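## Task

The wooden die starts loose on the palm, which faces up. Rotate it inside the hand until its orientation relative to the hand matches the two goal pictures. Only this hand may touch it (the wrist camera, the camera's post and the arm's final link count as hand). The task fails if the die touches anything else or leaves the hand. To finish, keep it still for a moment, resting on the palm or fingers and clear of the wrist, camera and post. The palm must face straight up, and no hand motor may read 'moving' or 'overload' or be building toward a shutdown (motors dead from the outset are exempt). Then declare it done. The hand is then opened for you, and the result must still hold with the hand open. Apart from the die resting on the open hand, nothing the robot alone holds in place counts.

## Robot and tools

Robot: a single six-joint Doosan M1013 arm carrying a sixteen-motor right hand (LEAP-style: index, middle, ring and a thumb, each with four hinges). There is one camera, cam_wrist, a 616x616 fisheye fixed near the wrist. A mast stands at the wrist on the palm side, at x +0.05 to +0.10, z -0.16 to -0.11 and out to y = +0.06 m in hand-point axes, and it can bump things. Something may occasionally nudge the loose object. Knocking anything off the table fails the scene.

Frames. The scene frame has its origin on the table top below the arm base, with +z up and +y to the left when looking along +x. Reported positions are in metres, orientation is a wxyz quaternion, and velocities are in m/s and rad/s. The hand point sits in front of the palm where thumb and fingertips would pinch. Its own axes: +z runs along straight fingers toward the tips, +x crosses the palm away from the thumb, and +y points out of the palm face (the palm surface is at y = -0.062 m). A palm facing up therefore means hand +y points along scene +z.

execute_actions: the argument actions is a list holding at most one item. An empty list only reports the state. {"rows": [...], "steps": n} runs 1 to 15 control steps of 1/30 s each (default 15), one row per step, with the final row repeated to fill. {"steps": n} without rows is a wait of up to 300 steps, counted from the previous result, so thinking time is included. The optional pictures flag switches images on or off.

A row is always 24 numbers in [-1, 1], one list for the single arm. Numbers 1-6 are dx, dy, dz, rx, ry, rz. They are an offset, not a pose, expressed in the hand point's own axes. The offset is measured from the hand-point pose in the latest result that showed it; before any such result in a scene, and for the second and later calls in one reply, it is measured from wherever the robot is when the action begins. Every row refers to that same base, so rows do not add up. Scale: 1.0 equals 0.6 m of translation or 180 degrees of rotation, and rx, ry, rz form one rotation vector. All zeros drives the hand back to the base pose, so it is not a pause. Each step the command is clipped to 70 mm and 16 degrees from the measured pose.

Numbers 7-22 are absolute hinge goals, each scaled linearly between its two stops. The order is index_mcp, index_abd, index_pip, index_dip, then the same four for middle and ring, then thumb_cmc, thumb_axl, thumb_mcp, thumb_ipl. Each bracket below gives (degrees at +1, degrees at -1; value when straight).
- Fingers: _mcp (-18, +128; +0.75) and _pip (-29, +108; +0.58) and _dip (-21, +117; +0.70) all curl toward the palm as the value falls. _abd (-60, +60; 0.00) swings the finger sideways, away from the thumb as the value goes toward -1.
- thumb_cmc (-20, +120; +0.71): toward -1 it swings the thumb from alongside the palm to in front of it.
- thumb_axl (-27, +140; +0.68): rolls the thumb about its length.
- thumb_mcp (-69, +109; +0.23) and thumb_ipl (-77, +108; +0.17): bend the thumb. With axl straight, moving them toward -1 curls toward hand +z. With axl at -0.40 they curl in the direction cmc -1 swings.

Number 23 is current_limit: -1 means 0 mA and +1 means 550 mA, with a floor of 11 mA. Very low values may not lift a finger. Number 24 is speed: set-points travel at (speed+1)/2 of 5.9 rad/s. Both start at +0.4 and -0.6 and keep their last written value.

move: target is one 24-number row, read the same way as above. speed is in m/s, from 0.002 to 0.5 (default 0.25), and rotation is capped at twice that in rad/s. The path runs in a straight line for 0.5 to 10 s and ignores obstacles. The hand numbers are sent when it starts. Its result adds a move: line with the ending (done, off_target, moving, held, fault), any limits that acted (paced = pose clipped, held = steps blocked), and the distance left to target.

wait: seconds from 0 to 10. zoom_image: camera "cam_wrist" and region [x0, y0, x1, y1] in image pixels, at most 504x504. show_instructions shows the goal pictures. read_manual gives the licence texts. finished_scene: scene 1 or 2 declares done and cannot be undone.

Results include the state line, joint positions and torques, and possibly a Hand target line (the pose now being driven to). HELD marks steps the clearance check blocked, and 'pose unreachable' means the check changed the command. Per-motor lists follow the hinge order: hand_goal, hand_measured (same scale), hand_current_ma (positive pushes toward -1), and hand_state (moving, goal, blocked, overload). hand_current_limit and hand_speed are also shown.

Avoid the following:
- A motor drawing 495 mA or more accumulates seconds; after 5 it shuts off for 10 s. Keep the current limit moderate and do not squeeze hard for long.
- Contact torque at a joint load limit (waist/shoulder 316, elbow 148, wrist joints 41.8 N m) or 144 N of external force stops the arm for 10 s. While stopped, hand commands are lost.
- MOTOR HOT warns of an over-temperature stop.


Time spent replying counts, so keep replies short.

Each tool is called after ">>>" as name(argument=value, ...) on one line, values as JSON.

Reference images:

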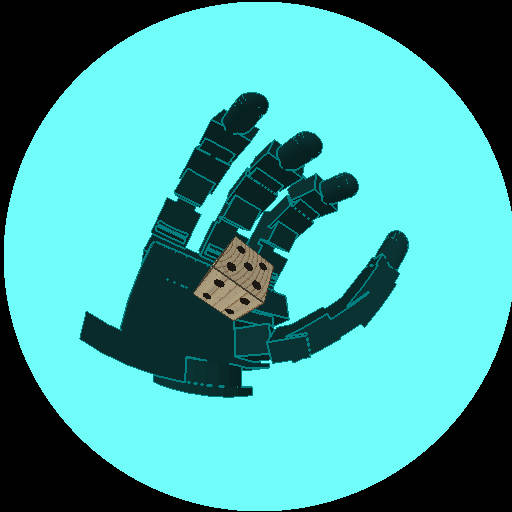

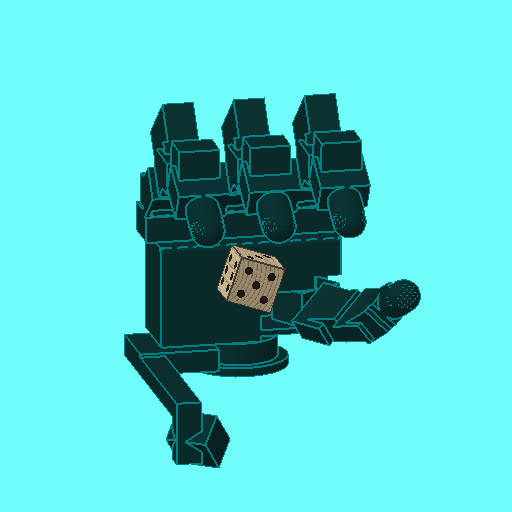

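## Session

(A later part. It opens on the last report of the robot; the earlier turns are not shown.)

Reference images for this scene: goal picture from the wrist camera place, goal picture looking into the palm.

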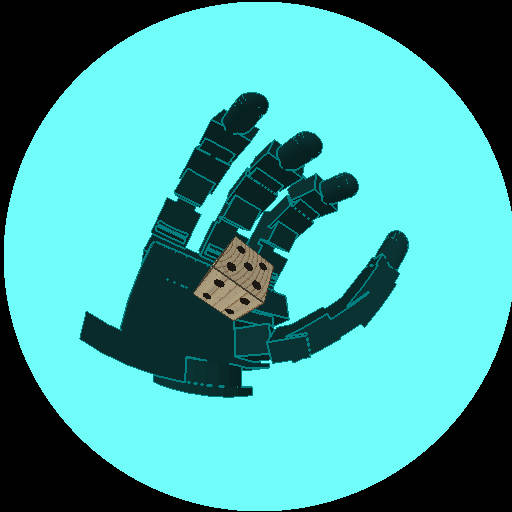

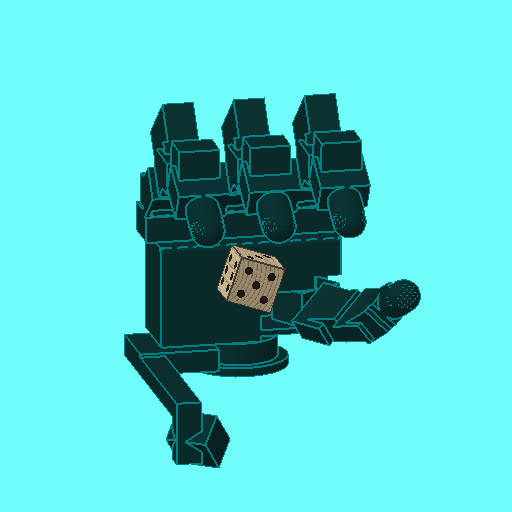

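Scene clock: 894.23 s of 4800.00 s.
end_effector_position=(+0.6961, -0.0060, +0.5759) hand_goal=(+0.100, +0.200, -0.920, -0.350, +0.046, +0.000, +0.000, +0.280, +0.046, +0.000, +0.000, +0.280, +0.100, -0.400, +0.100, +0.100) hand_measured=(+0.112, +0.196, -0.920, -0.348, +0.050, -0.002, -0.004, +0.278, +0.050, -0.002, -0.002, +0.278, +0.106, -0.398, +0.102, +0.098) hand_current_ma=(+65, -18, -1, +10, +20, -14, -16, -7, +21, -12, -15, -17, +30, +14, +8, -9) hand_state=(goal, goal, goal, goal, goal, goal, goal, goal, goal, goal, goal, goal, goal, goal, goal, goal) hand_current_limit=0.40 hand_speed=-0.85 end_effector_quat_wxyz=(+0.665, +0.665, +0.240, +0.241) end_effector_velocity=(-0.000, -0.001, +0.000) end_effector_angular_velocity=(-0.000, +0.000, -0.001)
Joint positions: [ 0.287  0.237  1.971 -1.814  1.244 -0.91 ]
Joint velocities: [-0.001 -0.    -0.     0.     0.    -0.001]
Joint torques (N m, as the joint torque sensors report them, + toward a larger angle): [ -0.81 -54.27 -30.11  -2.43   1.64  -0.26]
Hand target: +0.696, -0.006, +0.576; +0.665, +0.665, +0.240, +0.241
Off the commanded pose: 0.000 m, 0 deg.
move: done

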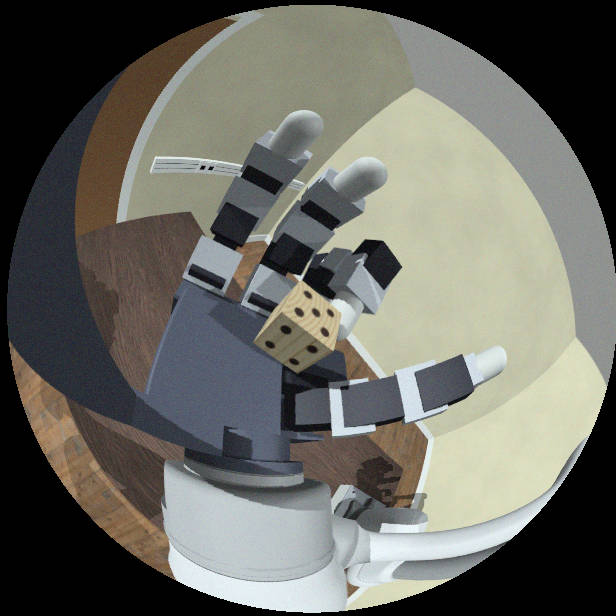

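>>> move(target=[0,0,0,0,0,0,0.1,0.5,-0.92,-0.35,0.046,0,0,0.28,0.046,0,0,0.28,0.1,-0.4,0.1,0.1,0.4,-0.85])

>>> zoom_image(camera="cam_wrist", region=[200,240,400,420])

Scene clock: 900.17 s of 4800.00 s.
end_effector_position=(+0.6961, -0.0060, +0.5759) hand_goal=(+0.100, +0.500, -0.920, -0.350, +0.046, +0.000, +0.000, +0.280, +0.046, +0.000, +0.000, +0.280, +0.100, -0.400, +0.100, +0.100) hand_measured=(+0.112, +0.496, -0.920, -0.348, +0.050, -0.002, -0.004, +0.278, +0.050, -0.002, -0.002, +0.278, +0.106, -0.398, +0.102, +0.098) hand_current_ma=(+65, -15, -1, +10, +20, -14, -16, -7, +21, -12, -15, -17, +30, +14, +8, -9) hand_state=(goal, goal, goal, goal, goal, goal, goal, goal, goal, goal, goal, goal, goal, goal, goal, goal) hand_current_limit=0.40 hand_speed=-0.85 end_effector_quat_wxyz=(+0.665, +0.665, +0.240, +0.241) end_effector_velocity=(-0.000, -0.001, +0.000) end_effector_angular_velocity=(+0.000, -0.000, -0.003)
Joint positions: [ 0.287  0.237  1.971 -1.814  1.244 -0.91 ]
Joint velocities: [-0.002  0.     0.     0.001  0.001 -0.   ]
Joint torques (N m, as the joint torque sensors report them, + toward a larger angle): [ -1.24 -55.58 -30.21  -2.76   1.66  -0.28]
Hand target: +0.696, -0.006, +0.576; +0.665, +0.665, +0.240, +0.241
Off the commanded pose: 0.000 m, 0 deg.
move: done

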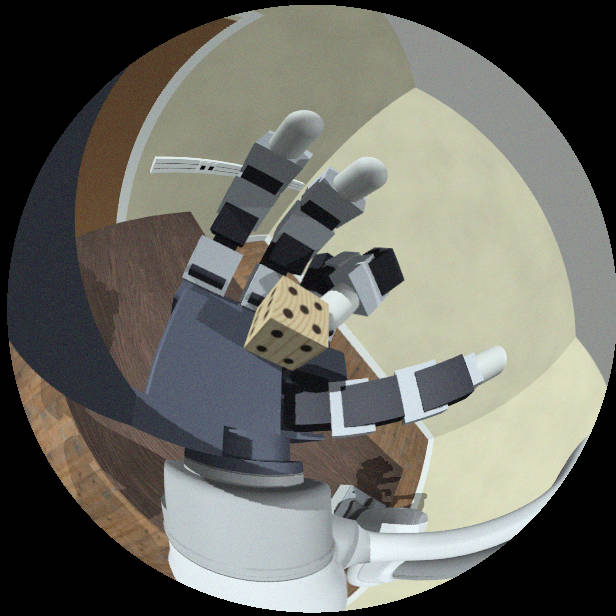

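Region (200, 240, 400, 420) of cam_wrist's 616x616 image, scaled by 2.520, with more detail than that image has; it fills the top 454 rows of this view, and the rest is white.

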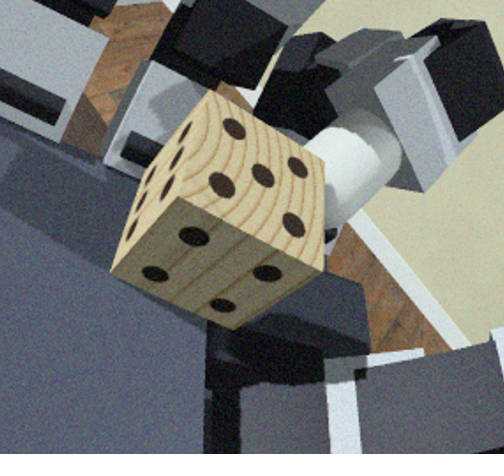

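>>> move(target=[0,0,0,0,0,0,0.1,-0.3,-0.85,-0.3,0.046,0,0,0.28,0.046,0,0,0.28,0.1,-0.4,0.1,0.1,0.4,-0.7])

>>> move(target=[0,0,0,0,0,0,-0.3,0.2,-0.6,-0.15,0.046,0,0,0.28,0.046,0,0,0.28,0.1,-0.4,0.1,0.1,0.4,-0.7])

>>> move(target=[0,0,0,0,0,0,-0.4,0.85,-0.8,-0.12,0.046,0,0,0.28,0.046,0,0,0.28,0.1,-0.4,0.1,0.1,0.4,-0.85])

>>> zoom_image(camera="cam_wrist", region=[200,240,400,420])

Scene clock: 910.80 s of 4800.00 s.
end_effector_position=(+0.6961, -0.0060, +0.5759) hand_goal=(+0.100, -0.300, -0.850, -0.300, +0.046, +0.000, +0.000, +0.280, +0.046, +0.000, +0.000, +0.280, +0.100, -0.400, +0.100, +0.100) hand_measured=(+0.112, -0.296, -0.856, -0.304, +0.050, -0.002, -0.004, +0.278, +0.050, -0.002, -0.002, +0.278, +0.106, -0.398, +0.102, +0.098) hand_current_ma=(+64, +14, -39, -19, +20, -14, -16, -7, +21, -12, -15, -17, +30, +14, +8, -9) hand_state=(goal, goal, goal, goal, goal, goal, goal, goal, goal, goal, goal, goal, goal, goal, goal, goal) hand_current_limit=0.40 hand_speed=-0.70 end_effector_quat_wxyz=(+0.665, +0.665, +0.240, +0.241) end_effector_velocity=(-0.000, -0.002, +0.000) end_effector_angular_velocity=(+0.001, -0.001, -0.003)
Joint positions: [ 0.287  0.237  1.971 -1.814  1.244 -0.91 ]
Joint velocities: [-0.003 -0.    -0.001  0.     0.001  0.   ]
Joint torques (N m, as the joint torque sensors report them, + toward a larger angle): [ -2.19 -52.73 -30.13  -2.53   1.56  -0.4 ]
Hand target: +0.696, -0.006, +0.576; +0.665, +0.665, +0.240, +0.241
Off the commanded pose: 0.000 m, 0 deg.
move: done

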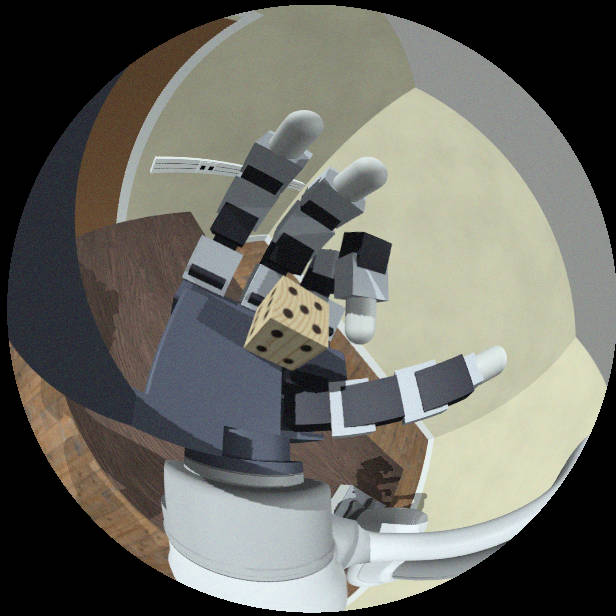

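Scene clock: 911.67 s of 4800.00 s.
end_effector_position=(+0.6961, -0.0060, +0.5759) hand_goal=(-0.300, +0.200, -0.600, -0.150, +0.046, +0.000, +0.000, +0.280, +0.046, +0.000, +0.000, +0.280, +0.100, -0.400, +0.100, +0.100) hand_measured=(-0.296, +0.198, -0.608, -0.154, +0.050, -0.002, -0.004, +0.278, +0.050, -0.002, -0.002, +0.278, +0.106, -0.398, +0.102, +0.098) hand_current_ma=(+18, -13, -42, -19, +20, -14, -16, -7, +21, -12, -15, -17, +30, +14, +8, -9) hand_state=(goal, goal, goal, goal, goal, goal, goal, goal, goal, goal, goal, goal, goal, goal, goal, goal) hand_current_limit=0.40 hand_speed=-0.70 end_effector_quat_wxyz=(+0.665, +0.665, +0.240, +0.241) end_effector_velocity=(-0.000, -0.001, -0.001) end_effector_angular_velocity=(+0.001, +0.001, -0.002)
Joint positions: [ 0.287  0.237  1.971 -1.814  1.244 -0.91 ]
Joint velocities: [-0.     0.     0.001  0.002  0.    -0.   ]
Joint torques (N m, as the joint torque sensors report them, + toward a larger angle): [ -1.56 -54.84 -30.46  -2.48   1.77  -0.26]
Hand target: +0.696, -0.006, +0.576; +0.665, +0.665, +0.240, +0.241
Off the commanded pose: 0.000 m, 0 deg.
move: done

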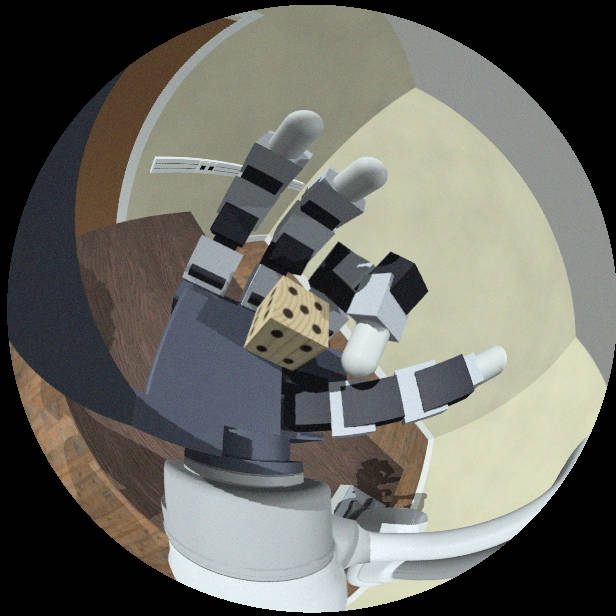

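Scene clock: 913.47 s of 4800.00 s.
end_effector_position=(+0.6961, -0.0060, +0.5759) hand_goal=(-0.400, +0.850, -0.800, -0.120, +0.046, +0.000, +0.000, +0.280, +0.046, +0.000, +0.000, +0.280, +0.100, -0.400, +0.100, +0.100) hand_measured=(-0.398, +0.848, -0.800, -0.118, +0.050, -0.002, -0.004, +0.278, +0.050, -0.002, -0.002, +0.278, +0.108, -0.398, +0.102, +0.098) hand_current_ma=(+9, -9, +3, +12, +20, -14, -16, -7, +21, -12, -15, -17, +42, +14, +8, -9) hand_state=(goal, goal, goal, goal, goal, goal, goal, goal, goal, goal, goal, goal, goal, goal, goal, goal) hand_current_limit=0.40 hand_speed=-0.85 end_effector_quat_wxyz=(+0.665, +0.665, +0.240, +0.241) end_effector_velocity=(-0.000, -0.000, -0.000) end_effector_angular_velocity=(-0.001, -0.000, -0.001)
Joint positions: [ 0.287  0.237  1.971 -1.814  1.244 -0.91 ]
Joint velocities: [-0.001  0.     0.    -0.     0.001  0.   ]
Joint torques (N m, as the joint torque sensors report them, + toward a larger angle): [ -1.79 -56.55 -30.1   -2.52   1.57  -0.23]
Hand target: +0.696, -0.006, +0.576; +0.665, +0.665, +0.240, +0.241
Off the commanded pose: 0.000 m, 0 deg.
move: done

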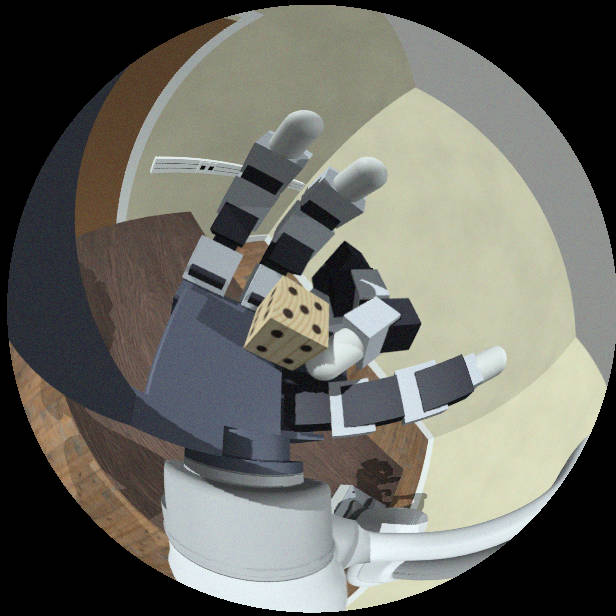

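Region (200, 240, 400, 420) of cam_wrist's 616x616 image, scaled by 2.520, with more detail than that image has; it fills the top 454 rows of this view, and the rest is white.

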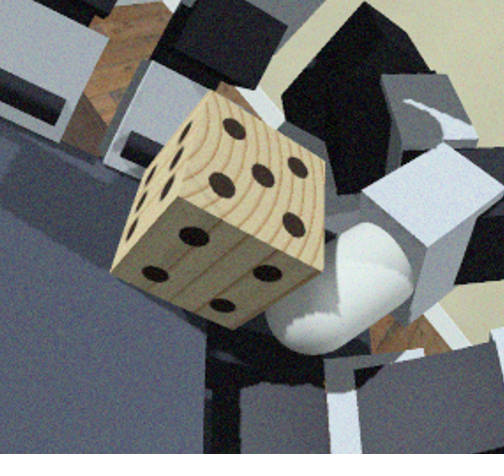

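>>> move(target=[0,0,0,0,0,0,-0.4,0.95,-0.89,-0.14,0.046,0,0,0.28,0.046,0,0,0.28,0.1,-0.4,0.1,0.1,0.4,-0.9])

>>> zoom_image(camera="cam_wrist", region=[200,240,400,420])

Scene clock: 919.00 s of 4800.00 s.
end_effector_position=(+0.6961, -0.0060, +0.5759) hand_goal=(-0.400, +0.950, -0.890, -0.140, +0.046, +0.000, +0.000, +0.280, +0.046, +0.000, +0.000, +0.280, +0.100, -0.400, +0.100, +0.100) hand_measured=(-0.398, +0.948, -0.888, -0.136, +0.050, -0.002, -0.004, +0.278, +0.050, -0.002, -0.002, +0.278, +0.108, -0.398, +0.102, +0.098) hand_current_ma=(+8, -11, +10, +17, +20, -14, -16, -7, +21, -12, -15, -17, +42, +14, +8, -9) hand_state=(goal, goal, goal, goal, goal, goal, goal, goal, goal, goal, goal, goal, goal, goal, goal, goal) hand_current_limit=0.40 hand_speed=-0.90 end_effector_quat_wxyz=(+0.665, +0.665, +0.240, +0.241) end_effector_velocity=(+0.000, -0.001, -0.000) end_effector_angular_velocity=(+0.001, -0.001, -0.001)
Joint positions: [ 0.287  0.237  1.971 -1.814  1.244 -0.91 ]
Joint velocities: [-0.001 -0.    -0.    -0.    -0.     0.001]
Joint torques (N m, as the joint torque sensors report them, + toward a larger angle): [ -0.75 -55.17 -30.49  -2.51   1.57  -0.37]
Hand target: +0.696, -0.006, +0.576; +0.665, +0.665, +0.240, +0.241
Off the commanded pose: 0.000 m, 0 deg.
move: done

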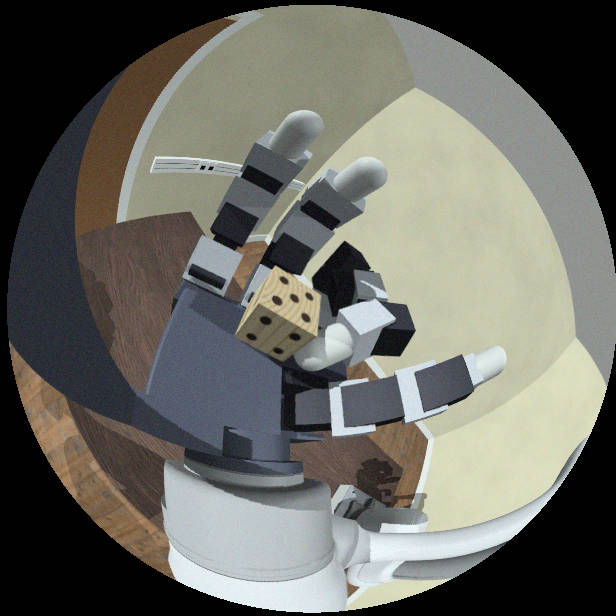

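Region (200, 240, 400, 420) of cam_wrist's 616x616 image, scaled by 2.520, with more detail than that image has; it fills the top 454 rows of this view, and the rest is white.

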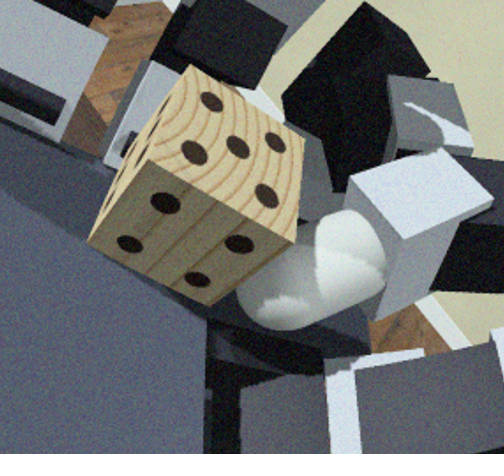

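>>> move(target=[0,0,0,0,0,0,-0.3,0.1,-0.55,-0.1,0.046,0,0,0.28,0.046,0,0,0.28,0.15,-0.4,0.1,0.1,0.4,-0.75])

>>> move(target=[0,0,0,0,0,0,0.046,0,0,0.28,-0.2,0,0,0.28,0.046,0,0,0.28,-0.1,0.27,0.03,0,0.4,-0.8])

>>> move(target=[0,0,0,0,0,0,0.4,0,0.3,0.4,0.4,0,0.3,0.4,0.4,0,0.3,0.4,0.2,0.27,0.03,0,0.4,-0.7])

>>> zoom_image(camera="cam_wrist", region=[160,220,400,420])

Scene clock: 939.70 s of 4800.00 s.
end_effector_position=(+0.6961, -0.0060, +0.5759) hand_goal=(-0.300, +0.100, -0.550, -0.100, +0.046, +0.000, +0.000, +0.280, +0.046, +0.000, +0.000, +0.280, +0.150, -0.400, +0.100, +0.100) hand_measured=(-0.302, +0.104, -0.556, -0.104, +0.050, -0.002, -0.004, +0.278, +0.050, -0.002, -0.002, +0.278, +0.156, -0.398, +0.102, +0.098) hand_current_ma=(-13, +18, -39, -17, +20, -14, -16, -7, +21, -12, -15, -17, +31, +14, +12, -8) hand_state=(goal, goal, goal, goal, goal, goal, goal, goal, goal, goal, goal, goal, goal, goal, goal, goal) hand_current_limit=0.40 hand_speed=-0.75 end_effector_quat_wxyz=(+0.665, +0.665, +0.240, +0.241) end_effector_velocity=(+0.000, -0.000, +0.000) end_effector_angular_velocity=(-0.001, +0.000, +0.001)
Joint positions: [ 0.287  0.237  1.971 -1.814  1.244 -0.91 ]
Joint velocities: [-0.001  0.     0.    -0.002 -0.    -0.001]
Joint torques (N m, as the joint torque sensors report them, + toward a larger angle): [ -0.4  -55.9  -30.74  -2.47   1.74   0.04]
Hand target: +0.696, -0.006, +0.576; +0.665, +0.665, +0.240, +0.241
Off the commanded pose: 0.000 m, 0 deg.
move: done

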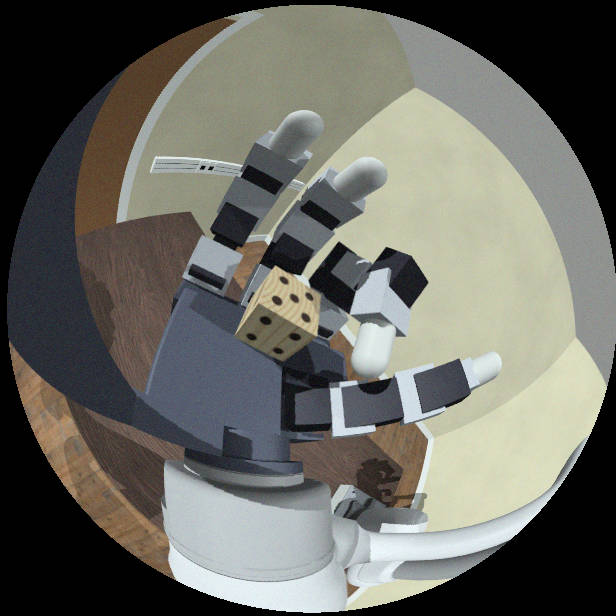

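Scene clock: 941.60 s of 4800.00 s.
end_effector_position=(+0.6961, -0.0060, +0.5759) hand_goal=(+0.046, +0.000, +0.000, +0.280, -0.200, +0.000, +0.000, +0.280, +0.046, +0.000, +0.000, +0.280, -0.100, +0.270, +0.030, +0.000) hand_measured=(+0.050, +0.004, -0.002, +0.276, -0.192, -0.002, -0.004, +0.278, +0.050, -0.002, -0.002, +0.278, -0.088, +0.268, +0.032, +0.002) hand_current_ma=(+22, +15, -15, -17, +48, -14, -15, -7, +21, -12, -15, -17, +62, -7, +14, +12) hand_state=(goal, goal, goal, goal, goal, goal, goal, goal, goal, goal, goal, goal, goal, goal, goal, goal) hand_current_limit=0.40 hand_speed=-0.80 end_effector_quat_wxyz=(+0.665, +0.665, +0.240, +0.241) end_effector_velocity=(-0.000, -0.001, +0.000) end_effector_angular_velocity=(-0.000, -0.000, -0.001)
Joint positions: [ 0.287  0.237  1.971 -1.814  1.244 -0.91 ]
Joint velocities: [-0.001  0.    -0.    -0.     0.     0.   ]
Joint torques (N m, as the joint torque sensors report them, + toward a larger angle): [ -1.71 -54.55 -29.91  -2.59   1.75  -0.12]
Hand target: +0.696, -0.006, +0.576; +0.665, +0.665, +0.240, +0.241
Off the commanded pose: 0.000 m, 0 deg.
move: done

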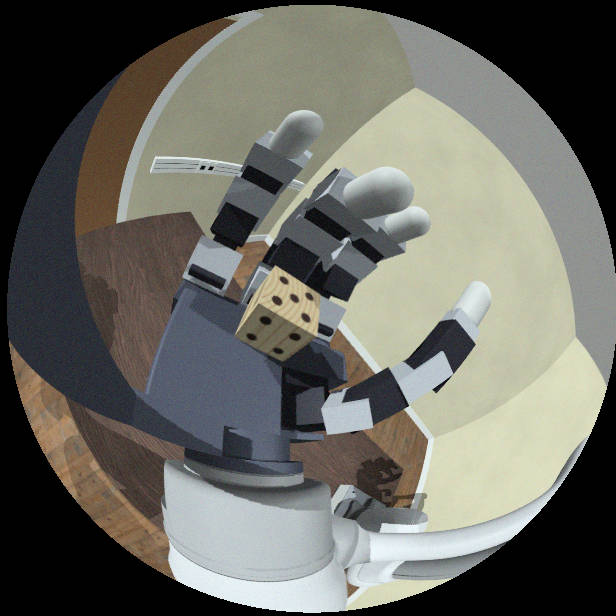

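Scene clock: 942.73 s of 4800.00 s.
end_effector_position=(+0.6961, -0.0060, +0.5759) hand_goal=(+0.400, +0.000, +0.300, +0.400, +0.400, +0.000, +0.300, +0.400, +0.400, +0.000, +0.300, +0.400, +0.200, +0.270, +0.030, +0.000) hand_measured=(+0.408, +0.004, +0.300, +0.398, +0.408, -0.002, +0.300, +0.398, +0.408, -0.002, +0.300, +0.398, +0.206, +0.270, +0.032, +0.002) hand_current_ma=(+47, +15, -1, -13, +45, -14, -1, -13, +45, -12, -1, -13, +33, -4, +12, +11) hand_state=(goal, goal, goal, goal, goal, goal, goal, goal, goal, goal, goal, goal, goal, goal, goal, goal) hand_current_limit=0.40 hand_speed=-0.70 end_effector_quat_wxyz=(+0.665, +0.665, +0.240, +0.241) end_effector_velocity=(-0.000, +0.000, +0.001) end_effector_angular_velocity=(-0.002, -0.002, -0.000)
Joint positions: [ 0.287  0.237  1.971 -1.814  1.244 -0.91 ]
Joint velocities: [ 0.     0.    -0.001 -0.001  0.002  0.   ]
Joint torques (N m, as the joint torque sensors report them, + toward a larger angle): [ -0.02 -54.45 -29.36  -2.8    1.88  -0.22]
Hand target: +0.696, -0.006, +0.576; +0.665, +0.665, +0.240, +0.241
Off the commanded pose: 0.000 m, 0 deg.
move: done

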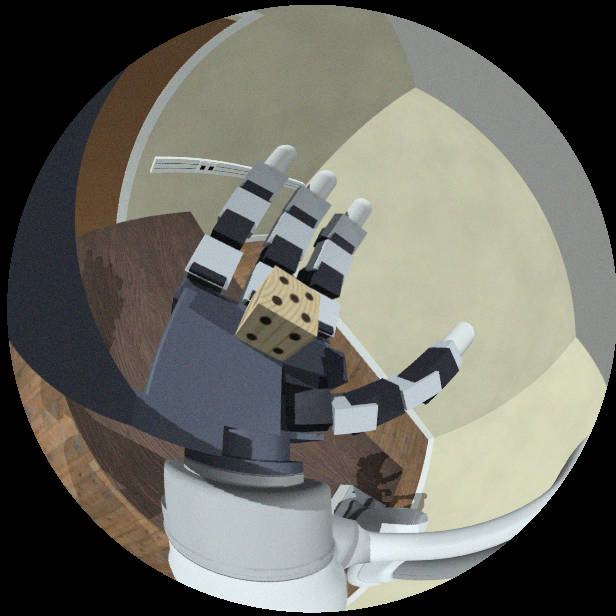

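Region (160, 220, 400, 420) of cam_wrist's 616x616 image, scaled by 2.100, with more detail than that image has.

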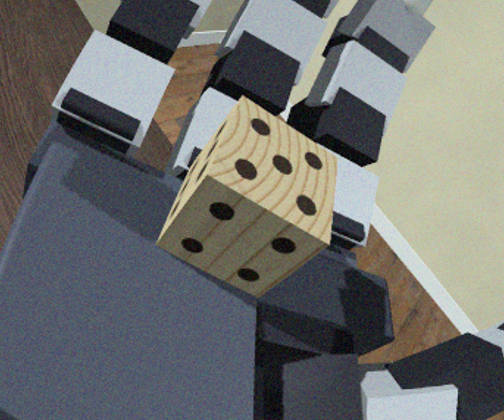

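>>> finished_scene(scene=1)

The scene is finished: the task was done.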